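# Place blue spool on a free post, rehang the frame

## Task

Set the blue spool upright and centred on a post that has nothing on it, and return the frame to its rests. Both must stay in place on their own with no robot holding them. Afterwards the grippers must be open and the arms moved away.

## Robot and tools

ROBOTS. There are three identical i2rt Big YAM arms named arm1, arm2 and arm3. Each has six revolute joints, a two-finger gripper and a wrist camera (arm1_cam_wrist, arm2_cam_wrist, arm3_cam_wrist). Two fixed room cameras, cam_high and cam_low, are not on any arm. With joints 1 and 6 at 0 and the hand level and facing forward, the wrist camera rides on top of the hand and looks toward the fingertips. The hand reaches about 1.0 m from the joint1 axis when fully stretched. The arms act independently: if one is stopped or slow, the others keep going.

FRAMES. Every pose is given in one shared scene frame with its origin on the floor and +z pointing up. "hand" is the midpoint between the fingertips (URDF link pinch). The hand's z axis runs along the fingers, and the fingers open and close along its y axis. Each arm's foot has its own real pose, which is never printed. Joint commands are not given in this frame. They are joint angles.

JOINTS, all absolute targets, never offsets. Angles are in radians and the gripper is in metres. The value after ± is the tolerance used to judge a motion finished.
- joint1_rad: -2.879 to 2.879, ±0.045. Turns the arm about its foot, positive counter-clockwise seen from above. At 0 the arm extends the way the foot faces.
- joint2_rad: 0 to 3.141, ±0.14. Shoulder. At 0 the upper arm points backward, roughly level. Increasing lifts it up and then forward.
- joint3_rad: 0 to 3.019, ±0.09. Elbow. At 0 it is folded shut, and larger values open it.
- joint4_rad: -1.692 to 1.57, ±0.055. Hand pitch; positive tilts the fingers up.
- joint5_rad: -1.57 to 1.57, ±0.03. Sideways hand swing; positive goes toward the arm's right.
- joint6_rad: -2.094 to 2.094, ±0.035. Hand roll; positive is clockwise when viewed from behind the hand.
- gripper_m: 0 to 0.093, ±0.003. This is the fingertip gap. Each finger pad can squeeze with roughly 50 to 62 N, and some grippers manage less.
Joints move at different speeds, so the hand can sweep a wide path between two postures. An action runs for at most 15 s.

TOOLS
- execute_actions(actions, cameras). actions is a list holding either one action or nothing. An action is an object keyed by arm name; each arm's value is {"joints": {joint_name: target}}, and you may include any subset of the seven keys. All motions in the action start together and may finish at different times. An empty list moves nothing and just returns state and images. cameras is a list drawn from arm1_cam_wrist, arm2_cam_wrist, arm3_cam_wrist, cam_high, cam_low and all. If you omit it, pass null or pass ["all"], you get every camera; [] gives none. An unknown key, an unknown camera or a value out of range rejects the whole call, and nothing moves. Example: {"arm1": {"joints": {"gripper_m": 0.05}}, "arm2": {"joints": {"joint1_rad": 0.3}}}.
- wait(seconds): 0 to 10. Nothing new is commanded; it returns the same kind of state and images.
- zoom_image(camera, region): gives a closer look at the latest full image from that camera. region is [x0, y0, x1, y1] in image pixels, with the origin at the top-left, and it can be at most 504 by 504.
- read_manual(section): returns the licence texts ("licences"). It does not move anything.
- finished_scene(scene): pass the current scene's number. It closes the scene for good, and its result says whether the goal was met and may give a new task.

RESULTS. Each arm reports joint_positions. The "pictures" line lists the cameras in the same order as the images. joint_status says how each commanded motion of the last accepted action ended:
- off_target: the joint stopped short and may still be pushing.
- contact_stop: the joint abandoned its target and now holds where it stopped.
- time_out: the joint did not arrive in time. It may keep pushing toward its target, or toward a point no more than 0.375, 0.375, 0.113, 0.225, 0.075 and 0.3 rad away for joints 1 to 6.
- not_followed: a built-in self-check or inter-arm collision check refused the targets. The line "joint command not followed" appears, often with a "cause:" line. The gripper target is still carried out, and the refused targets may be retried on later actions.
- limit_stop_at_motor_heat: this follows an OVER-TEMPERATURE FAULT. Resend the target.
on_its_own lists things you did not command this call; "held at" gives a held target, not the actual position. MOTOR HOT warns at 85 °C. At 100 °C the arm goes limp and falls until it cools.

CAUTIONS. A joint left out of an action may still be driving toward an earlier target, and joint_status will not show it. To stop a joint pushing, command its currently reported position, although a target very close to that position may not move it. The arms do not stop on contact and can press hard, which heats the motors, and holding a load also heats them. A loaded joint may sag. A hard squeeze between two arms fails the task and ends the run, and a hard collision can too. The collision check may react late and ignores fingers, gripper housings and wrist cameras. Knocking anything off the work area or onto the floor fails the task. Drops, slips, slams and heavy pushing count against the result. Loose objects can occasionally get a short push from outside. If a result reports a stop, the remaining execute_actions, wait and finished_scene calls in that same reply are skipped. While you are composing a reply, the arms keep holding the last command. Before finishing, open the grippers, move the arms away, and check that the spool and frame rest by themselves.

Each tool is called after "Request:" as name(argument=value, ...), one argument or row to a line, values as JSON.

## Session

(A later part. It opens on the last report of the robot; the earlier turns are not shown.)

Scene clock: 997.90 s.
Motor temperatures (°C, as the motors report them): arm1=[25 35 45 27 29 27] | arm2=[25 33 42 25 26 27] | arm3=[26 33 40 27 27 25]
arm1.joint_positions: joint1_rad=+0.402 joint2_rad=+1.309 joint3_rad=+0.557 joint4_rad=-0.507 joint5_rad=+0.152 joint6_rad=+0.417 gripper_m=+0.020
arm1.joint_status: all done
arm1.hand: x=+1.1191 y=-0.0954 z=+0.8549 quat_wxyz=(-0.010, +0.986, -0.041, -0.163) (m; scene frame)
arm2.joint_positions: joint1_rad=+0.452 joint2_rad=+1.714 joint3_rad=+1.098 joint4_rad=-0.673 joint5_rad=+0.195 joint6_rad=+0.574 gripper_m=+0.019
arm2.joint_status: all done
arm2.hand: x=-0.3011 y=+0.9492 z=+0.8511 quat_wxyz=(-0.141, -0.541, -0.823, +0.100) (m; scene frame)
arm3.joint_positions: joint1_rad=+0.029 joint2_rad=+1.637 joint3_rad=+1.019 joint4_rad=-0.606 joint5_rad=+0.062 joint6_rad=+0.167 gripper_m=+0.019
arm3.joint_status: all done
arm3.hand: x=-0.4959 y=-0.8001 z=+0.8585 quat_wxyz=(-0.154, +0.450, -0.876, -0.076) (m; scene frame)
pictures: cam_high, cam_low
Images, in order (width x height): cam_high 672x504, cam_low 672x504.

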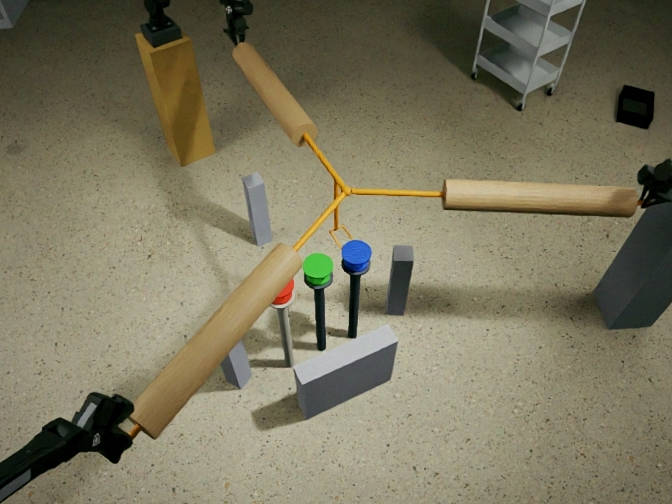

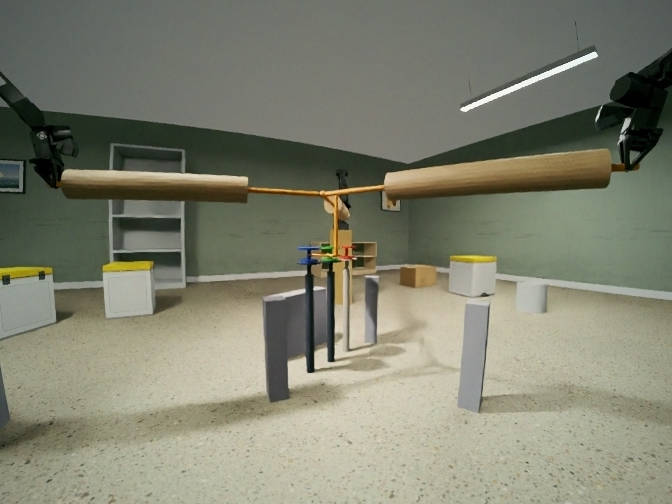

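Request:
execute_actions(
  actions=[
    {"arm1": {"joints": {"joint1_rad": 0.283, "joint2_rad": 1.302, "joint3_rad": 0.600, "joint4_rad": -0.470, "joint5_rad": 0.122, "joint6_rad": 0.299}}, "arm2": {"joints": {"joint1_rad": 0.511, "joint2_rad": 1.622, "joint3_rad": 1.035, "joint4_rad": -0.668, "joint5_rad": 0.206, "joint6_rad": 0.619}}, "arm3": {"joints": {"joint1_rad": 0.077, "joint2_rad": 1.683, "joint3_rad": 1.139, "joint4_rad": -0.638, "joint5_rad": 0.077, "joint6_rad": 0.215}}},
  ],
  cameras=[],
)

Request:
execute_actions(
  actions=[
    {"arm1": {"joints": {"joint1_rad": 0.167, "joint2_rad": 1.316, "joint3_rad": 0.617, "joint4_rad": -0.455, "joint5_rad": 0.084, "joint6_rad": 0.188}}, "arm2": {"joints": {"joint1_rad": 0.557, "joint2_rad": 1.560, "joint3_rad": 0.953, "joint4_rad": -0.658, "joint5_rad": 0.219, "joint6_rad": 0.665}}, "arm3": {"joints": {"joint1_rad": 0.131, "joint2_rad": 1.737, "joint3_rad": 1.213, "joint4_rad": -0.663, "joint5_rad": 0.095, "joint6_rad": 0.266}}},
  ],
  cameras=[],
)

Request:
execute_actions(
  actions=[
    {"arm1": {"joints": {"joint1_rad": 0.127, "joint2_rad": 1.459, "joint3_rad": 0.719, "joint4_rad": -0.419, "joint5_rad": 0.070, "joint6_rad": 0.150}}, "arm2": {"joints": {"joint1_rad": 0.513, "joint2_rad": 1.491, "joint3_rad": 0.812, "joint4_rad": -0.581, "joint5_rad": 0.209, "joint6_rad": 0.623}}, "arm3": {"joints": {"joint1_rad": 0.224, "joint2_rad": 1.760, "joint3_rad": 1.156, "joint4_rad": -0.613, "joint5_rad": 0.124, "joint6_rad": 0.355}}},
  ],
  cameras=[],
)

Request:
execute_actions(
  actions=[
    {"arm1": {"joints": {"joint1_rad": 0.086, "joint2_rad": 1.602, "joint3_rad": 0.821, "joint4_rad": -0.375, "joint5_rad": 0.056, "joint6_rad": 0.112}}, "arm2": {"joints": {"joint1_rad": 0.480, "joint2_rad": 1.418, "joint3_rad": 0.672, "joint4_rad": -0.507, "joint5_rad": 0.200, "joint6_rad": 0.590}}, "arm3": {"joints": {"joint1_rad": 0.316, "joint2_rad": 1.783, "joint3_rad": 1.139, "joint4_rad": -0.584, "joint5_rad": 0.154, "joint6_rad": 0.442}}},
  ],
  cameras=[],
)

Request:
execute_actions(
  actions=[
    {"arm1": {"joints": {"joint1_rad": 0.060, "joint2_rad": 1.724, "joint3_rad": 0.944, "joint4_rad": -0.385, "joint5_rad": 0.047, "joint6_rad": 0.088}}, "arm2": {"joints": {"joint1_rad": 0.423, "joint2_rad": 1.350, "joint3_rad": 0.543, "joint4_rad": -0.437, "joint5_rad": 0.184, "joint6_rad": 0.536}}, "arm3": {"joints": {"joint1_rad": 0.405, "joint2_rad": 1.827, "joint3_rad": 1.180, "joint4_rad": -0.572, "joint5_rad": 0.181, "joint6_rad": 0.529}}},
  ],
  cameras=[],
)

Request:
execute_actions(
  actions=[
    {"arm1": {"joints": {"joint1_rad": 0.034, "joint2_rad": 1.846, "joint3_rad": 1.068, "joint4_rad": -0.388, "joint5_rad": 0.038, "joint6_rad": 0.063}}, "arm2": {"joints": {"joint1_rad": 0.366, "joint2_rad": 1.283, "joint3_rad": 0.414, "joint4_rad": -0.367, "joint5_rad": 0.168, "joint6_rad": 0.481}}, "arm3": {"joints": {"joint1_rad": 0.495, "joint2_rad": 1.870, "joint3_rad": 1.195, "joint4_rad": -0.559, "joint5_rad": 0.207, "joint6_rad": 0.616}}},
  ],
)

Scene clock: 1037.50 s.
Motor temperatures (°C, as the motors report them): arm1=[25 35 45 27 28 27] | arm2=[25 33 42 25 26 27] | arm3=[26 33 45 27 27 25]
arm1.joint_positions: joint1_rad=+0.285 joint2_rad=+1.309 joint3_rad=+0.557 joint4_rad=-0.494 joint5_rad=+0.120 joint6_rad=+0.304 gripper_m=+0.020
arm1.joint_status: all done
arm1.hand: x=+1.1084 y=-0.0623 z=+0.8550 quat_wxyz=(-0.013, +0.986, -0.041, -0.163) (m; scene frame)
arm2.joint_positions: joint1_rad=+0.500 joint2_rad=+1.647 joint3_rad=+1.022 joint4_rad=-0.666 joint5_rad=+0.207 joint6_rad=+0.620 gripper_m=+0.019
arm2.joint_status: all done
arm2.hand: x=-0.3112 y=+0.9815 z=+0.8560 quat_wxyz=(-0.145, -0.540, -0.823, +0.100) (m; scene frame)
arm3.joint_positions: joint1_rad=+0.076 joint2_rad=+1.695 joint3_rad=+1.094 joint4_rad=-0.626 joint5_rad=+0.076 joint6_rad=+0.212 gripper_m=+0.019
arm3.joint_status: all done
arm3.hand: x=-0.5059 y=-0.7684 z=+0.8573 quat_wxyz=(-0.153, +0.450, -0.876, -0.077) (m; scene frame)
pictures: none
No camera images: the call's "cameras" was empty. Leave "cameras" out to get every camera's image.

Scene clock: 1038.30 s.
Motor temperatures (°C, as the motors report them): arm1=[25 35 45 27 28 27] | arm2=[25 33 42 25 26 27] | arm3=[26 33 45 27 27 25]
arm1.joint_positions: joint1_rad=+0.168 joint2_rad=+1.318 joint3_rad=+0.566 joint4_rad=-0.471 joint5_rad=+0.084 joint6_rad=+0.191 gripper_m=+0.020
arm1.joint_status: all done
arm1.hand: x=+1.0953 y=-0.0293 z=+0.8564 quat_wxyz=(-0.013, +0.985, -0.040, -0.169) (m; scene frame)
arm2.joint_positions: joint1_rad=+0.548 joint2_rad=+1.585 joint3_rad=+0.942 joint4_rad=-0.653 joint5_rad=+0.218 joint6_rad=+0.666 gripper_m=+0.019
arm2.joint_status: all done
arm2.hand: x=-0.3249 y=+1.0129 z=+0.8557 quat_wxyz=(-0.147, -0.540, -0.823, +0.099) (m; scene frame)
arm3.joint_positions: joint1_rad=+0.125 joint2_rad=+1.748 joint3_rad=+1.168 joint4_rad=-0.650 joint5_rad=+0.097 joint6_rad=+0.257 gripper_m=+0.019
arm3.joint_status: all done
arm3.hand: x=-0.5186 y=-0.7376 z=+0.8574 quat_wxyz=(-0.155, +0.450, -0.876, -0.075) (m; scene frame)
pictures: none
No camera images: the call's "cameras" was empty. Leave "cameras" out to get every camera's image.

Scene clock: 1039.17 s.
Motor temperatures (°C, as the motors report them): arm1=[25 35 45 27 28 27] | arm2=[25 32 42 25 26 27] | arm3=[26 33 44 27 27 25]
arm1.joint_positions: joint1_rad=+0.129 joint2_rad=+1.473 joint3_rad=+0.681 joint4_rad=-0.430 joint5_rad=+0.073 joint6_rad=+0.153 gripper_m=+0.020
arm1.joint_status: all done
arm1.hand: x=+1.0456 y=-0.0215 z=+0.8443 quat_wxyz=(-0.014, +0.985, -0.040, -0.168) (m; scene frame)
arm2.joint_positions: joint1_rad=+0.517 joint2_rad=+1.513 joint3_rad=+0.800 joint4_rad=-0.589 joint5_rad=+0.208 joint6_rad=+0.640 gripper_m=+0.019
arm2.joint_status: all done
arm2.hand: x=-0.3718 y=+1.0237 z=+0.8384 quat_wxyz=(-0.141, -0.541, -0.823, +0.098) (m; scene frame)
arm3.joint_positions: joint1_rad=+0.228 joint2_rad=+1.769 joint3_rad=+1.152 joint4_rad=-0.633 joint5_rad=+0.127 joint6_rad=+0.355 gripper_m=+0.019
arm3.joint_status: all done
arm3.hand: x=-0.5690 y=-0.7257 z=+0.8414 quat_wxyz=(-0.151, +0.451, -0.877, -0.073) (m; scene frame)
pictures: none
No camera images: the call's "cameras" was empty. Leave "cameras" out to get every camera's image.

Scene clock: 1040.03 s.
Motor temperatures (°C, as the motors report them): arm1=[25 35 46 27 28 27] | arm2=[25 32 42 25 26 27] | arm3=[26 33 44 27 27 25]
arm1.joint_positions: joint1_rad=+0.087 joint2_rad=+1.617 joint3_rad=+0.784 joint4_rad=-0.385 joint5_rad=+0.058 joint6_rad=+0.114 gripper_m=+0.020
arm1.joint_status: all done
arm1.hand: x=+1.0012 y=-0.0094 z=+0.8245 quat_wxyz=(-0.014, +0.985, -0.039, -0.169) (m; scene frame)
arm2.joint_positions: joint1_rad=+0.481 joint2_rad=+1.438 joint3_rad=+0.661 joint4_rad=-0.518 joint5_rad=+0.200 joint6_rad=+0.603 gripper_m=+0.019
arm2.joint_status: all done
arm2.hand: x=-0.4172 y=+1.0344 z=+0.8231 quat_wxyz=(-0.141, -0.541, -0.823, +0.099) (m; scene frame)
arm3.joint_positions: joint1_rad=+0.318 joint2_rad=+1.792 joint3_rad=+1.137 joint4_rad=-0.595 joint5_rad=+0.155 joint6_rad=+0.441 gripper_m=+0.019
arm3.joint_status: all done
arm3.hand: x=-0.6127 y=-0.7156 z=+0.8270 quat_wxyz=(-0.154, +0.450, -0.876, -0.078) (m; scene frame)
pictures: none
No camera images: the call's "cameras" was empty. Leave "cameras" out to get every camera's image.

Scene clock: 1040.90 s.
Motor temperatures (°C, as the motors report them): arm1=[25 35 46 27 28 27] | arm2=[25 32 42 25 26 27] | arm3=[26 33 44 27 27 25]
arm1.joint_positions: joint1_rad=+0.062 joint2_rad=+1.741 joint3_rad=+0.907 joint4_rad=-0.385 joint5_rad=+0.049 joint6_rad=+0.088 gripper_m=+0.020
arm1.joint_status: all done
arm1.hand: x=+0.9563 y=-0.0002 z=+0.8100 quat_wxyz=(-0.014, +0.985, -0.039, -0.168) (m; scene frame)
arm2.joint_positions: joint1_rad=+0.422 joint2_rad=+1.369 joint3_rad=+0.532 joint4_rad=-0.449 joint5_rad=+0.184 joint6_rad=+0.546 gripper_m=+0.019
arm2.joint_status: all done
arm2.hand: x=-0.4634 y=+1.0414 z=+0.8078 quat_wxyz=(-0.140, -0.541, -0.823, +0.099) (m; scene frame)
arm3.joint_positions: joint1_rad=+0.407 joint2_rad=+1.837 joint3_rad=+1.138 joint4_rad=-0.574 joint5_rad=+0.182 joint6_rad=+0.526 gripper_m=+0.019
arm3.joint_status: all done
arm3.hand: x=-0.6566 y=-0.7084 z=+0.8057 quat_wxyz=(-0.152, +0.451, -0.876, -0.074) (m; scene frame)
pictures: none
No camera images: the call's "cameras" was empty. Leave "cameras" out to get every camera's image.

Scene clock: 1041.77 s.
Motor temperatures (°C, as the motors report them): arm1=[25 35 46 27 28 27] | arm2=[25 32 42 25 26 27] | arm3=[26 33 44 27 27 25]
arm1.joint_positions: joint1_rad=+0.038 joint2_rad=+1.863 joint3_rad=+1.031 joint4_rad=-0.386 joint5_rad=+0.041 joint6_rad=+0.065 gripper_m=+0.020
arm1.joint_status: all done
arm1.hand: x=+0.9127 y=+0.0104 z=+0.7912 quat_wxyz=(-0.014, +0.985, -0.038, -0.168) (m; scene frame)
arm2.joint_positions: joint1_rad=+0.364 joint2_rad=+1.299 joint3_rad=+0.406 joint4_rad=-0.379 joint5_rad=+0.170 joint6_rad=+0.488 gripper_m=+0.019
arm2.joint_status: all done
arm2.hand: x=-0.5069 y=+1.0525 z=+0.7927 quat_wxyz=(-0.141, -0.541, -0.823, +0.101) (m; scene frame)
arm3.joint_positions: joint1_rad=+0.494 joint2_rad=+1.878 joint3_rad=+1.157 joint4_rad=-0.557 joint5_rad=+0.207 joint6_rad=+0.612 gripper_m=+0.019
arm3.joint_status: all done
arm3.hand: x=-0.7006 y=-0.6971 z=+0.7929 quat_wxyz=(-0.154, +0.450, -0.876, -0.080) (m; scene frame)
pictures: arm1_cam_wrist, arm2_cam_wrist, arm3_cam_wrist, cam_high, cam_low
Images, in order (width x height): arm1_cam_wrist 504x504, arm2_cam_wrist 504x504, arm3_cam_wrist 504x504, cam_high 672x504, cam_low 672x504.

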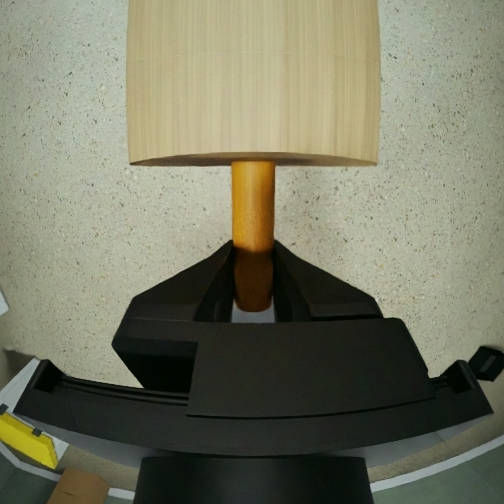

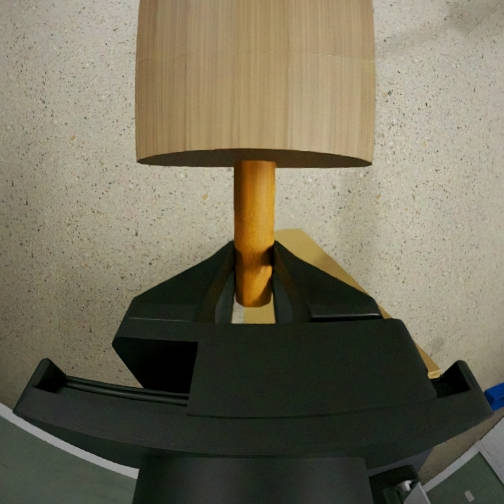

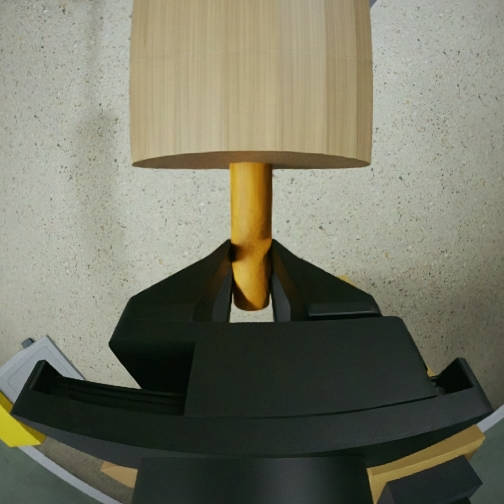

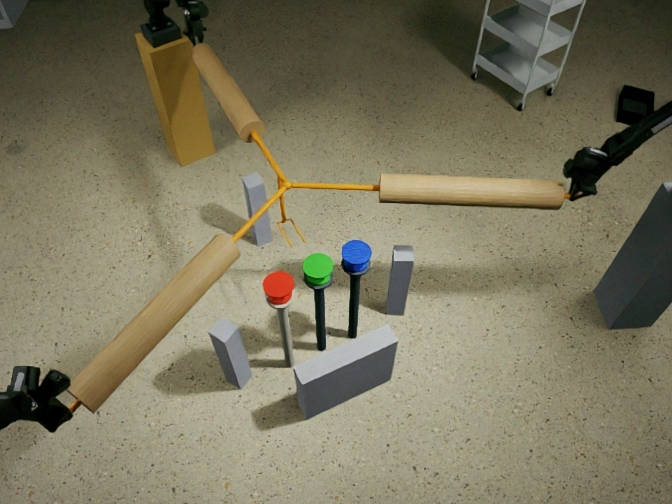

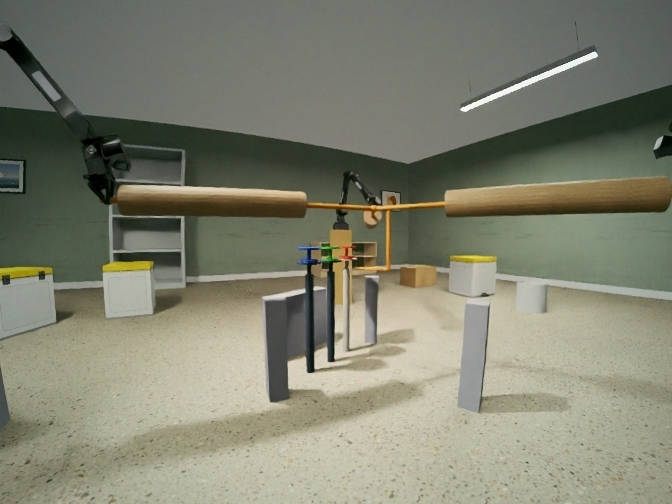

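Request:
execute_actions(
  actions=[
    {"arm1": {"joints": {"joint2_rad": 1.941, "joint3_rad": 1.035, "joint4_rad": -0.280}}, "arm2": {"joints": {"joint2_rad": 1.482, "joint3_rad": 0.381, "joint4_rad": -0.148}}, "arm3": {"joints": {"joint2_rad": 1.955, "joint3_rad": 1.156, "joint4_rad": -0.461}}},
  ],
  cameras=[],
)

Request:
execute_actions(
  actions=[
    {"arm1": {"joints": {"joint2_rad": 2.037, "joint3_rad": 1.030, "joint4_rad": -0.180}}, "arm2": {"joints": {"joint1_rad": 0.374, "joint2_rad": 1.669, "joint3_rad": 0.363, "joint4_rad": 0.056, "joint6_rad": 0.495}}, "arm3": {"joints": {"joint2_rad": 2.039, "joint3_rad": 1.143, "joint4_rad": -0.365}}},
  ],
  cameras=[],
)

Request:
execute_actions(
  actions=[
    {"arm1": {"joints": {"joint2_rad": 2.143, "joint3_rad": 1.072, "joint4_rad": -0.095}}, "arm2": {"joints": {"joint2_rad": 1.879, "joint3_rad": 0.390, "joint4_rad": 0.249}}, "arm3": {"joints": {"joint2_rad": 2.135, "joint3_rad": 1.178, "joint4_rad": -0.282}}},
  ],
  cameras=[],
)

Request:
execute_actions(
  actions=[
    {"arm1": {"joints": {"joint2_rad": 2.250, "joint3_rad": 1.092, "joint4_rad": -0.011}}, "arm2": {"joints": {"joint1_rad": 0.378, "joint2_rad": 2.088, "joint3_rad": 0.416, "joint4_rad": 0.429}}, "arm3": {"joints": {"joint2_rad": 2.231, "joint3_rad": 1.190, "joint4_rad": -0.199}}},
  ],
  cameras=[],
)

Request:
execute_actions(
  actions=[
    {"arm1": {"joints": {"joint2_rad": 2.347, "joint3_rad": 1.129, "joint4_rad": 0.046}}, "arm2": {"joints": {"joint2_rad": 2.249, "joint3_rad": 0.465, "joint4_rad": 0.537}}, "arm3": {"joints": {"joint2_rad": 2.321, "joint3_rad": 1.218, "joint4_rad": -0.140}}},
  ],
  cameras=[],
)

Request:
execute_actions(
  actions=[
    {"arm1": {"joints": {"joint2_rad": 2.444, "joint3_rad": 1.167, "joint4_rad": 0.102}}, "arm2": {"joints": {"joint1_rad": 0.382, "joint2_rad": 2.410, "joint3_rad": 0.516, "joint4_rad": 0.645}}, "arm3": {"joints": {"joint2_rad": 2.412, "joint3_rad": 1.248, "joint4_rad": -0.082}}},
  ],
  cameras=[],
)

Request:
execute_actions(
  actions=[
    {"arm1": {"joints": {"joint2_rad": 2.541, "joint3_rad": 1.223, "joint4_rad": 0.141}}, "arm2": {"joints": {"joint2_rad": 2.541, "joint3_rad": 0.587, "joint4_rad": 0.703}}, "arm3": {"joints": {"joint2_rad": 2.505, "joint3_rad": 1.296, "joint4_rad": -0.040}}},
  ],
  cameras=["cam_high", "cam_low"],
)

Scene clock: 1069.90 s.
Motor temperatures (°C, as the motors report them): arm1=[25 38 47 27 28 27] | arm2=[25 31 40 25 26 27] | arm3=[26 34 43 27 27 25]
arm1.joint_positions: joint1_rad=+0.034 joint2_rad=+1.965 joint3_rad=+1.031 joint4_rad=-0.296 joint5_rad=+0.039 joint6_rad=+0.062 gripper_m=+0.020
arm1.joint_status: all done
arm1.hand: x=+0.9124 y=+0.0123 z=+0.7460 quat_wxyz=(-0.014, +0.986, -0.039, -0.162) (m; scene frame)
arm2.joint_positions: joint1_rad=+0.364 joint2_rad=+1.494 joint3_rad=+0.374 joint4_rad=-0.166 joint5_rad=+0.167 joint6_rad=+0.488 gripper_m=+0.019
arm2.joint_status: all done
arm2.hand: x=-0.5075 y=+1.0532 z=+0.7455 quat_wxyz=(-0.135, -0.541, -0.824, +0.098) (m; scene frame)
arm3.joint_positions: joint1_rad=+0.493 joint2_rad=+1.979 joint3_rad=+1.156 joint4_rad=-0.473 joint5_rad=+0.207 joint6_rad=+0.613 gripper_m=+0.019
arm3.joint_status: all done
arm3.hand: x=-0.7001 y=-0.6959 z=+0.7438 quat_wxyz=(-0.150, +0.451, -0.877, -0.071) (m; scene frame)
pictures: none
No camera images: the call's "cameras" was empty. Leave "cameras" out to get every camera's image.

Scene clock: 1070.83 s.
Motor temperatures (°C, as the motors report them): arm1=[25 38 46 27 28 27] | arm2=[25 31 40 25 26 27] | arm3=[26 34 43 27 27 25]
arm1.joint_positions: joint1_rad=+0.034 joint2_rad=+2.055 joint3_rad=+1.025 joint4_rad=-0.192 joint5_rad=+0.040 joint6_rad=+0.062 gripper_m=+0.020
arm1.joint_status: all done
arm1.hand: x=+0.9134 y=+0.0123 z=+0.7063 quat_wxyz=(-0.014, +0.985, -0.039, -0.166) (m; scene frame)
arm2.joint_positions: joint1_rad=+0.365 joint2_rad=+1.676 joint3_rad=+0.360 joint4_rad=+0.040 joint5_rad=+0.167 joint6_rad=+0.489 gripper_m=+0.019
arm2.joint_status: all done
arm2.hand: x=-0.5071 y=+1.0529 z=+0.7067 quat_wxyz=(-0.140, -0.540, -0.824, +0.099) (m; scene frame)
arm3.joint_positions: joint1_rad=+0.491 joint2_rad=+2.057 joint3_rad=+1.144 joint4_rad=-0.376 joint5_rad=+0.208 joint6_rad=+0.613 gripper_m=+0.019
arm3.joint_status: all done
arm3.hand: x=-0.6987 y=-0.6965 z=+0.7044 quat_wxyz=(-0.153, +0.449, -0.877, -0.074) (m; scene frame)
pictures: none
No camera images: the call's "cameras" was empty. Leave "cameras" out to get every camera's image.

Scene clock: 1071.70 s.
Motor temperatures (°C, as the motors report them): arm1=[25 38 46 27 28 27] | arm2=[25 31 40 25 26 27] | arm3=[26 34 43 27 27 25]
arm1.joint_positions: joint1_rad=+0.036 joint2_rad=+2.160 joint3_rad=+1.041 joint4_rad=-0.109 joint5_rad=+0.038 joint6_rad=+0.062 gripper_m=+0.020
arm1.joint_status: all done
arm1.hand: x=+0.9151 y=+0.0106 z=+0.6628 quat_wxyz=(-0.013, +0.986, -0.038, -0.162) (m; scene frame)
arm2.joint_positions: joint1_rad=+0.368 joint2_rad=+1.890 joint3_rad=+0.381 joint4_rad=+0.228 joint5_rad=+0.167 joint6_rad=+0.492 gripper_m=+0.019
arm2.joint_status: all done
arm2.hand: x=-0.5047 y=+1.0517 z=+0.6637 quat_wxyz=(-0.138, -0.540, -0.824, +0.098) (m; scene frame)
arm3.joint_positions: joint1_rad=+0.488 joint2_rad=+2.150 joint3_rad=+1.147 joint4_rad=-0.286 joint5_rad=+0.208 joint6_rad=+0.610 gripper_m=+0.019
arm3.joint_status: all done
arm3.hand: x=-0.6968 y=-0.6977 z=+0.6617 quat_wxyz=(-0.153, +0.449, -0.877, -0.074) (m; scene frame)
pictures: none
No camera images: the call's "cameras" was empty. Leave "cameras" out to get every camera's image.

Scene clock: 1072.57 s.
Motor temperatures (°C, as the motors report them): arm1=[25 38 46 27 28 27] | arm2=[25 31 40 25 26 27] | arm3=[26 34 43 27 27 25]
arm1.joint_positions: joint1_rad=+0.037 joint2_rad=+2.266 joint3_rad=+1.067 joint4_rad=-0.026 joint5_rad=+0.038 joint6_rad=+0.063 gripper_m=+0.020
arm1.joint_status: all done
arm1.hand: x=+0.9153 y=+0.0101 z=+0.6210 quat_wxyz=(-0.013, +0.986, -0.037, -0.164) (m; scene frame)
arm2.joint_positions: joint1_rad=+0.370 joint2_rad=+2.098 joint3_rad=+0.415 joint4_rad=+0.407 joint5_rad=+0.167 joint6_rad=+0.492 gripper_m=+0.019
arm2.joint_status: all done
arm2.hand: x=-0.5044 y=+1.0514 z=+0.6204 quat_wxyz=(-0.140, -0.540, -0.824, +0.098) (m; scene frame)
arm3.joint_positions: joint1_rad=+0.486 joint2_rad=+2.245 joint3_rad=+1.164 joint4_rad=-0.204 joint5_rad=+0.209 joint6_rad=+0.609 gripper_m=+0.019
arm3.joint_status: all done
arm3.hand: x=-0.6960 y=-0.6982 z=+0.6200 quat_wxyz=(-0.154, +0.448, -0.877, -0.075) (m; scene frame)
pictures: none
No camera images: the call's "cameras" was empty. Leave "cameras" out to get every camera's image.

Scene clock: 1073.37 s.
Motor temperatures (°C, as the motors report them): arm1=[25 38 46 27 28 27] | arm2=[25 31 39 25 26 27] | arm3=[26 35 43 27 27 25]
arm1.joint_positions: joint1_rad=+0.037 joint2_rad=+2.362 joint3_rad=+1.104 joint4_rad=+0.030 joint5_rad=+0.036 joint6_rad=+0.063 gripper_m=+0.020
arm1.joint_status: all done
arm1.hand: x=+0.9153 y=+0.0096 z=+0.5838 quat_wxyz=(-0.012, +0.986, -0.038, -0.162) (m; scene frame)
arm2.joint_positions: joint1_rad=+0.370 joint2_rad=+2.261 joint3_rad=+0.464 joint4_rad=+0.514 joint5_rad=+0.166 joint6_rad=+0.493 gripper_m=+0.019
arm2.joint_status: all done
arm2.hand: x=-0.5044 y=+1.0513 z=+0.5830 quat_wxyz=(-0.137, -0.540, -0.825, +0.098) (m; scene frame)
arm3.joint_positions: joint1_rad=+0.487 joint2_rad=+2.334 joint3_rad=+1.193 joint4_rad=-0.148 joint5_rad=+0.209 joint6_rad=+0.609 gripper_m=+0.019
arm3.joint_status: all done
arm3.hand: x=-0.6963 y=-0.6983 z=+0.5830 quat_wxyz=(-0.153, +0.449, -0.877, -0.073) (m; scene frame)
pictures: none
No camera images: the call's "cameras" was empty. Leave "cameras" out to get every camera's image.

Scene clock: 1074.17 s.
Motor temperatures (°C, as the motors report them): arm1=[25 38 46 27 28 27] | arm2=[25 31 39 25 26 27] | arm3=[26 35 42 27 27 25]
arm1.joint_positions: joint1_rad=+0.037 joint2_rad=+2.458 joint3_rad=+1.148 joint4_rad=+0.085 joint5_rad=+0.036 joint6_rad=+0.064 gripper_m=+0.020
arm1.joint_status: all done
arm1.hand: x=+0.9149 y=+0.0093 z=+0.5472 quat_wxyz=(-0.012, +0.986, -0.038, -0.164) (m; scene frame)
arm2.joint_positions: joint1_rad=+0.374 joint2_rad=+2.419 joint3_rad=+0.520 joint4_rad=+0.623 joint5_rad=+0.168 joint6_rad=+0.496 gripper_m=+0.019
arm2.joint_status: all done
arm2.hand: x=-0.5043 y=+1.0519 z=+0.5448 quat_wxyz=(-0.141, -0.540, -0.824, +0.098) (m; scene frame)
arm3.joint_positions: joint1_rad=+0.487 joint2_rad=+2.424 joint3_rad=+1.228 joint4_rad=-0.090 joint5_rad=+0.209 joint6_rad=+0.609 gripper_m=+0.019
arm3.joint_status: all done
arm3.hand: x=-0.6963 y=-0.6981 z=+0.5463 quat_wxyz=(-0.154, +0.449, -0.877, -0.075) (m; scene frame)
pictures: none
No camera images: the call's "cameras" was empty. Leave "cameras" out to get every camera's image.

Scene clock: 1075.03 s.
Motor temperatures (°C, as the motors report them): arm1=[25 38 46 27 28 27] | arm2=[25 31 39 25 26 27] | arm3=[26 35 42 27 27 25]
arm1.joint_positions: joint1_rad=+0.037 joint2_rad=+2.556 joint3_rad=+1.205 joint4_rad=+0.124 joint5_rad=+0.036 joint6_rad=+0.065 gripper_m=+0.020
arm1.joint_status: all done
arm1.hand: x=+0.9145 y=+0.0092 z=+0.5094 quat_wxyz=(-0.012, +0.986, -0.038, -0.163) (m; scene frame)
arm2.joint_positions: joint1_rad=+0.375 joint2_rad=+2.553 joint3_rad=+0.591 joint4_rad=+0.681 joint5_rad=+0.168 joint6_rad=+0.497 gripper_m=+0.019
arm2.joint_status: all done
arm2.hand: x=-0.5041 y=+1.0517 z=+0.5073 quat_wxyz=(-0.138, -0.540, -0.825, +0.098) (m; scene frame)
arm3.joint_positions: joint1_rad=+0.487 joint2_rad=+2.517 joint3_rad=+1.277 joint4_rad=-0.048 joint5_rad=+0.209 joint6_rad=+0.609 gripper_m=+0.019
arm3.joint_status: all done
arm3.hand: x=-0.6963 y=-0.6979 z=+0.5087 quat_wxyz=(-0.153, +0.449, -0.877, -0.073) (m; scene frame)
pictures: cam_high, cam_low
Images, in order (width x height): cam_high 672x504, cam_low 672x504.

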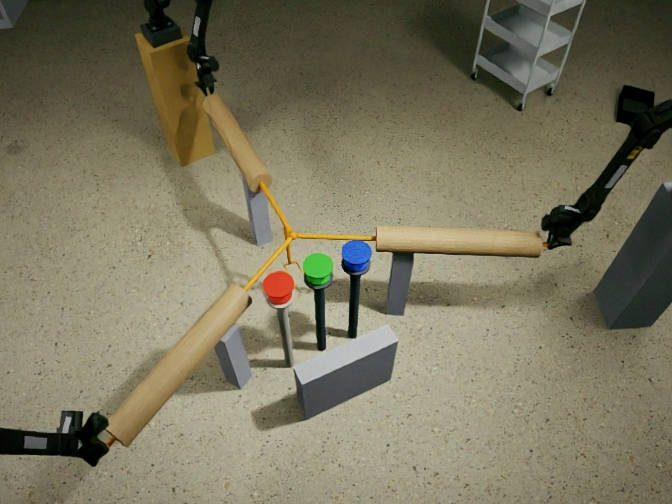

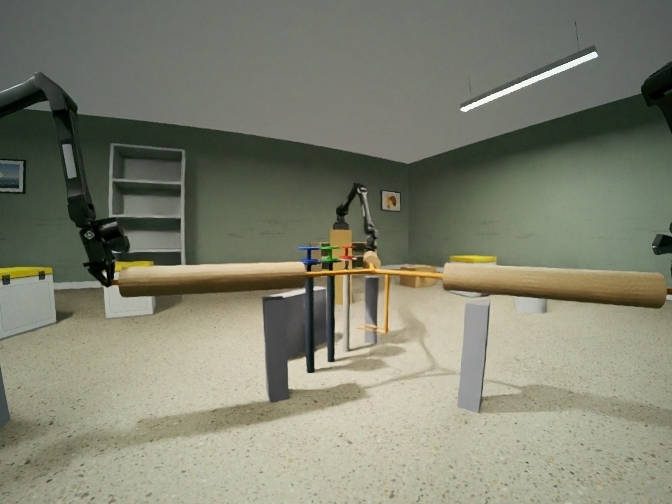

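Request:
execute_actions(
  actions=[],
  cameras=["cam_high", "cam_low"],
)

Scene clock: 1098.47 s.
Motor temperatures (°C, as the motors report them): arm1=[25 40 42 27 28 27] | arm2=[25 31 37 25 26 27] | arm3=[26 36 39 27 27 25]
arm1.joint_positions: joint1_rad=+0.037 joint2_rad=+2.556 joint3_rad=+1.205 joint4_rad=+0.124 joint5_rad=+0.036 joint6_rad=+0.065 gripper_m=+0.020
arm1.joint_status: all done
arm1.hand: x=+0.9145 y=+0.0092 z=+0.5094 quat_wxyz=(-0.012, +0.986, -0.038, -0.163) (m; scene frame)
arm2.joint_positions: joint1_rad=+0.375 joint2_rad=+2.553 joint3_rad=+0.591 joint4_rad=+0.681 joint5_rad=+0.168 joint6_rad=+0.497 gripper_m=+0.019
arm2.joint_status: all done
arm2.hand: x=-0.5041 y=+1.0517 z=+0.5073 quat_wxyz=(-0.138, -0.540, -0.825, +0.098) (m; scene frame)
arm3.joint_positions: joint1_rad=+0.487 joint2_rad=+2.517 joint3_rad=+1.277 joint4_rad=-0.048 joint5_rad=+0.209 joint6_rad=+0.609 gripper_m=+0.019
arm3.joint_status: all done
arm3.hand: x=-0.6963 y=-0.6979 z=+0.5087 quat_wxyz=(-0.153, +0.449, -0.877, -0.073) (m; scene frame)
pictures: cam_high, cam_low
Images, in order (width x height): cam_high 672x504, cam_low 672x504.

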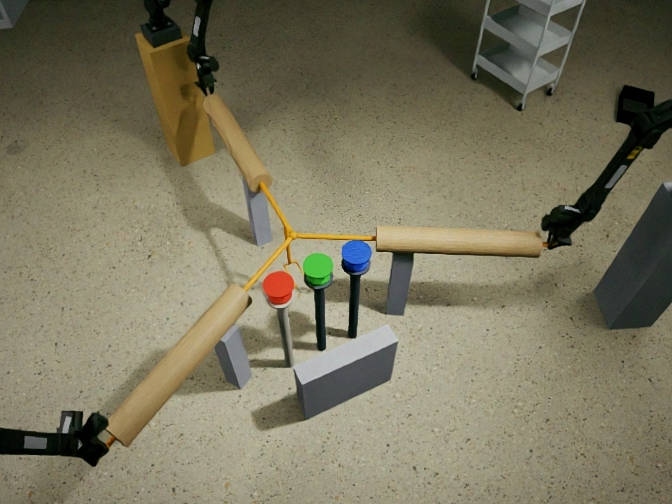

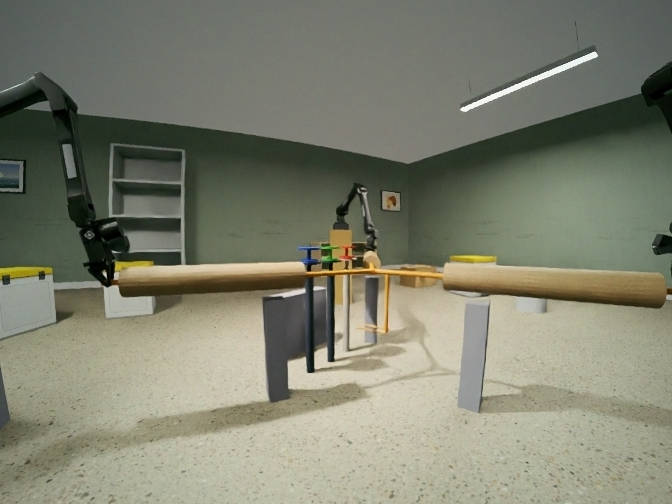

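Request:
execute_actions(
  actions=[
    {"arm1":{"joints":{"joint2_rad":2.600,"joint3_rad":1.255,"joint4_rad":0.165}},"arm2":{"joints":{"joint2_rad":2.622,"joint3_rad":0.634,"joint4_rad":0.740}},"arm3":{"joints":{"joint2_rad":2.562,"joint3_rad":1.325,"joint4_rad":-0.010}}},
  ],
  cameras=[],
)

Request:
execute_actions(
  actions=[
    {"arm1":{"joints":{"joint2_rad":2.638,"joint3_rad":1.282,"joint4_rad":0.182}},"arm2":{"joints":{"joint2_rad":2.668,"joint3_rad":0.658,"joint4_rad":0.766}},"arm3":{"joints":{"joint2_rad":2.596,"joint3_rad":1.347,"joint4_rad":0.005}}},
  ],
  cameras=["cam_high", "cam_low"],
)

Scene clock: 1106.33 s.
Motor temperatures (°C, as the motors report them): arm1=[25 40 42 27 27 27] | arm2=[25 31 37 25 26 27] | arm3=[26 36 38 27 27 25]
arm1.joint_positions: joint1_rad=+0.037 joint2_rad=+2.607 joint3_rad=+1.237 joint4_rad=+0.145 joint5_rad=+0.036 joint6_rad=+0.065 gripper_m=+0.020
arm1.joint_status: all done
arm1.hand: x=+0.9140 y=+0.0092 z=+0.4901 quat_wxyz=(-0.012, +0.986, -0.038, -0.164) (m; scene frame)
arm2.joint_positions: joint1_rad=+0.375 joint2_rad=+2.633 joint3_rad=+0.637 joint4_rad=+0.717 joint5_rad=+0.168 joint6_rad=+0.497 gripper_m=+0.019
arm2.joint_status: all done
arm2.hand: x=-0.5045 y=+1.0516 z=+0.4840 quat_wxyz=(-0.139, -0.540, -0.824, +0.098) (m; scene frame)
arm3.joint_positions: joint1_rad=+0.487 joint2_rad=+2.569 joint3_rad=+1.305 joint4_rad=-0.023 joint5_rad=+0.208 joint6_rad=+0.609 gripper_m=+0.019
arm3.joint_status: all done
arm3.hand: x=-0.6965 y=-0.6979 z=+0.4880 quat_wxyz=(-0.154, +0.449, -0.877, -0.075) (m; scene frame)
pictures: none
No camera images: the call's "cameras" was empty. Leave "cameras" out to get every camera's image.

Scene clock: 1107.00 s.
Motor temperatures (°C, as the motors report them): arm1=[25 40 42 27 27 27] | arm2=[25 31 37 25 26 27] | arm3=[26 36 38 27 27 25]
arm1.joint_positions: joint1_rad=+0.037 joint2_rad=+2.643 joint3_rad=+1.262 joint4_rad=+0.159 joint5_rad=+0.036 joint6_rad=+0.065 gripper_m=+0.020
arm1.joint_status: all done
arm1.hand: x=+0.9135 y=+0.0092 z=+0.4761 quat_wxyz=(-0.012, +0.985, -0.038, -0.165) (m; scene frame)
arm2.joint_positions: joint1_rad=+0.375 joint2_rad=+2.675 joint3_rad=+0.660 joint4_rad=+0.742 joint5_rad=+0.168 joint6_rad=+0.497 gripper_m=+0.019
arm2.joint_status: all done
arm2.hand: x=-0.5049 y=+1.0518 z=+0.4720 quat_wxyz=(-0.142, -0.540, -0.824, +0.098) (m; scene frame)
arm3.joint_positions: joint1_rad=+0.487 joint2_rad=+2.599 joint3_rad=+1.325 joint4_rad=-0.011 joint5_rad=+0.207 joint6_rad=+0.609 gripper_m=+0.019
arm3.joint_status: all done
arm3.hand: x=-0.6966 y=-0.6976 z=+0.4757 quat_wxyz=(-0.153, +0.449, -0.877, -0.075) (m; scene frame)
pictures: cam_high, cam_low
Images, in order (width x height): cam_high 672x504, cam_low 672x504.

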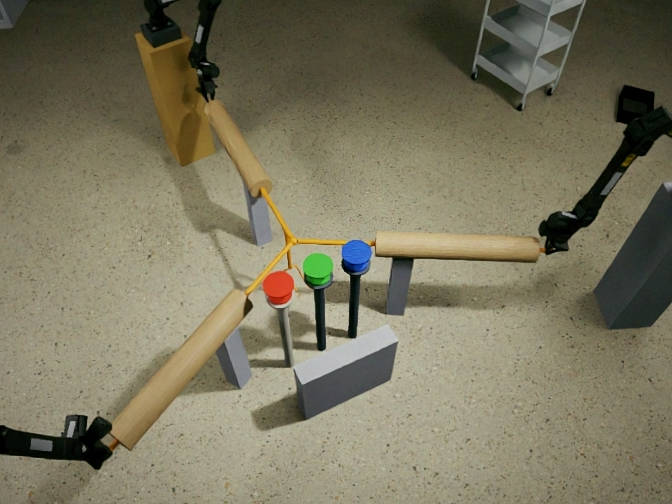

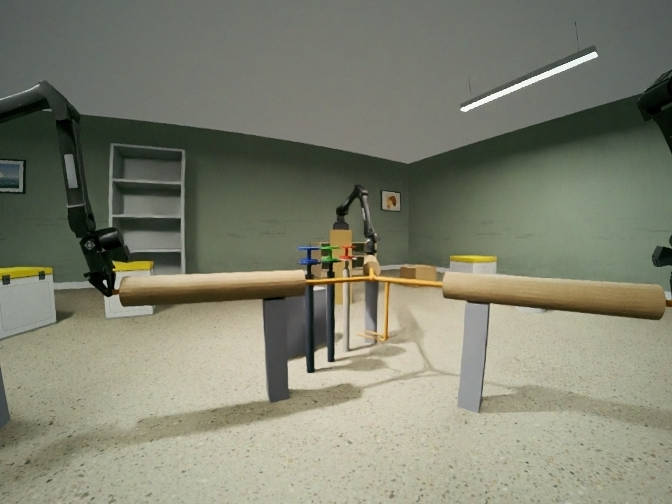

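Request:
execute_actions(
  actions=[
    {"arm1":{"joints":{"gripper_m":0.09}},"arm2":{"joints":{"gripper_m":0.09}},"arm3":{"joints":{"gripper_m":0.09}}},
  ],
  cameras=[],
)

Request:
execute_actions(
  actions=[
    {"arm1":{"joints":{"joint2_rad":2.474,"joint3_rad":1.158,"joint4_rad":0.113}},"arm2":{"joints":{"joint2_rad":2.423,"joint3_rad":0.512,"joint4_rad":0.644}},"arm3":{"joints":{"joint2_rad":2.453,"joint3_rad":1.293,"joint4_rad":-0.131}}},
  ],
  cameras=[],
)

Request:
execute_actions(
  actions=[
    {"arm1":{"joints":{"joint2_rad":2.293,"joint3_rad":1.056,"joint4_rad":0.032}},"arm2":{"joints":{"joint2_rad":2.171,"joint3_rad":0.375,"joint4_rad":0.521}},"arm3":{"joints":{"joint2_rad":2.311,"joint3_rad":1.269,"joint4_rad":-0.263}}},
  ],
  cameras=["cam_high", "cam_low"],
)

Scene clock: 1118.20 s.
Motor temperatures (°C, as the motors report them): arm1=[25 40 42 27 27 27] | arm2=[25 31 37 25 26 27] | arm3=[26 37 38 27 27 25]
arm1.joint_positions: joint1_rad=+0.037 joint2_rad=+2.643 joint3_rad=+1.264 joint4_rad=+0.164 joint5_rad=+0.036 joint6_rad=+0.065 gripper_m=+0.090
arm1.joint_status: all done
arm1.hand: x=+0.9111 y=+0.0092 z=+0.4768 quat_wxyz=(-0.012, +0.985, -0.038, -0.169) (m; scene frame)
arm2.joint_positions: joint1_rad=+0.375 joint2_rad=+2.674 joint3_rad=+0.660 joint4_rad=+0.752 joint5_rad=+0.168 joint6_rad=+0.497 gripper_m=+0.090
arm2.joint_status: all done
arm2.hand: x=-0.5028 y=+1.0502 z=+0.4729 quat_wxyz=(-0.147, -0.540, -0.823, +0.098) (m; scene frame)
arm3.joint_positions: joint1_rad=+0.487 joint2_rad=+2.599 joint3_rad=+1.327 joint4_rad=-0.009 joint5_rad=+0.207 joint6_rad=+0.609 gripper_m=+0.090
arm3.joint_status: all done
arm3.hand: x=-0.6968 y=-0.6958 z=+0.4763 quat_wxyz=(-0.154, +0.448, -0.877, -0.077) (m; scene frame)
pictures: none
No camera images: the call's "cameras" was empty. Leave "cameras" out to get every camera's image.

Scene clock: 1119.33 s.
Motor temperatures (°C, as the motors report them): arm1=[25 40 42 27 27 27] | arm2=[25 31 37 25 26 27] | arm3=[26 37 38 27 27 25]
arm1.joint_positions: joint1_rad=+0.037 joint2_rad=+2.469 joint3_rad=+1.156 joint4_rad=+0.123 joint5_rad=+0.036 joint6_rad=+0.065 gripper_m=+0.090
arm1.joint_status: all done
arm1.hand: x=+0.9057 y=+0.0094 z=+0.5463 quat_wxyz=(-0.012, +0.983, -0.038, -0.182) (m; scene frame)
arm2.joint_positions: joint1_rad=+0.375 joint2_rad=+2.418 joint3_rad=+0.516 joint4_rad=+0.652 joint5_rad=+0.168 joint6_rad=+0.497 gripper_m=+0.090
arm2.joint_status: all done
arm2.hand: x=-0.5003 y=+1.0493 z=+0.5475 quat_wxyz=(-0.153, -0.540, -0.822, +0.099) (m; scene frame)
arm3.joint_positions: joint1_rad=+0.487 joint2_rad=+2.432 joint3_rad=+1.292 joint4_rad=-0.120 joint5_rad=+0.207 joint6_rad=+0.609 gripper_m=+0.090
arm3.joint_status: all done
arm3.hand: x=-0.6971 y=-0.6708 z=+0.5536 quat_wxyz=(-0.159, +0.447, -0.876, -0.086) (m; scene frame)
pictures: none
No camera images: the call's "cameras" was empty. Leave "cameras" out to get every camera's image.

Scene clock: 1120.70 s.
Motor temperatures (°C, as the motors report them): arm1=[25 40 42 27 27 27] | arm2=[25 31 37 25 26 27] | arm3=[26 37 38 27 27 25]
arm1.joint_positions: joint1_rad=+0.037 joint2_rad=+2.285 joint3_rad=+1.047 joint4_rad=+0.041 joint5_rad=+0.036 joint6_rad=+0.065 gripper_m=+0.090
arm1.joint_status: all done
arm1.hand: x=+0.9182 y=+0.0094 z=+0.6127 quat_wxyz=(-0.012, +0.983, -0.038, -0.178) (m; scene frame)
arm2.joint_positions: joint1_rad=+0.375 joint2_rad=+2.168 joint3_rad=+0.376 joint4_rad=+0.527 joint5_rad=+0.168 joint6_rad=+0.497 gripper_m=+0.090
arm2.joint_status: all done
arm2.hand: x=-0.5182 y=+1.0634 z=+0.6100 quat_wxyz=(-0.146, -0.540, -0.823, +0.098) (m; scene frame)
arm3.joint_positions: joint1_rad=+0.487 joint2_rad=+2.292 joint3_rad=+1.267 joint4_rad=-0.252 joint5_rad=+0.207 joint6_rad=+0.609 gripper_m=+0.090
arm3.joint_status: all done
arm3.hand: x=-0.6971 y=-0.6658 z=+0.6174 quat_wxyz=(-0.155, +0.448, -0.877, -0.079) (m; scene frame)
pictures: cam_high, cam_low
Images, in order (width x height): cam_high 672x504, cam_low 672x504.

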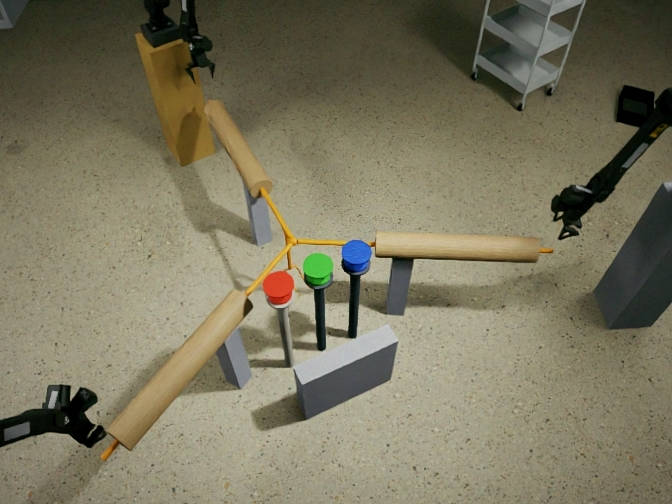

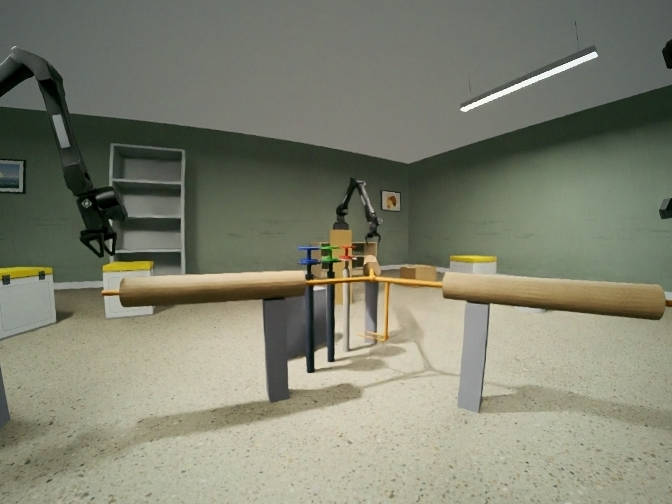

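Frame resting, hands clear. Quick check of the spool before finishing.

Request:
zoom_image(
  camera="cam_high",
  region=[230, 170, 430, 320],
)

Request:
zoom_image(
  camera="cam_low",
  region=[270, 220, 410, 325],
)

Region (230, 170, 430, 320) of cam_high's 672x504 image, scaled by 2.520, with more detail than that image has; it fills the top 378 rows of this view, and the rest is white.

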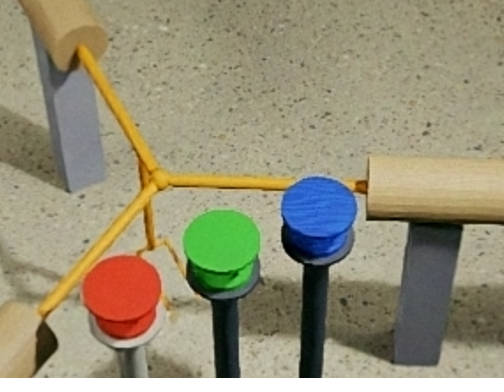

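Region (270, 220, 410, 325) of cam_low's 672x504 image, scaled by 3.600, with more detail than that image has; it fills the top 378 rows of this view, and the rest is white.

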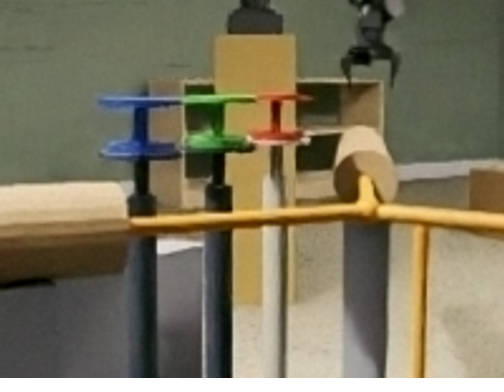

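Request:
finished_scene(
  scene=1,
)

The scene is finished: the task was done.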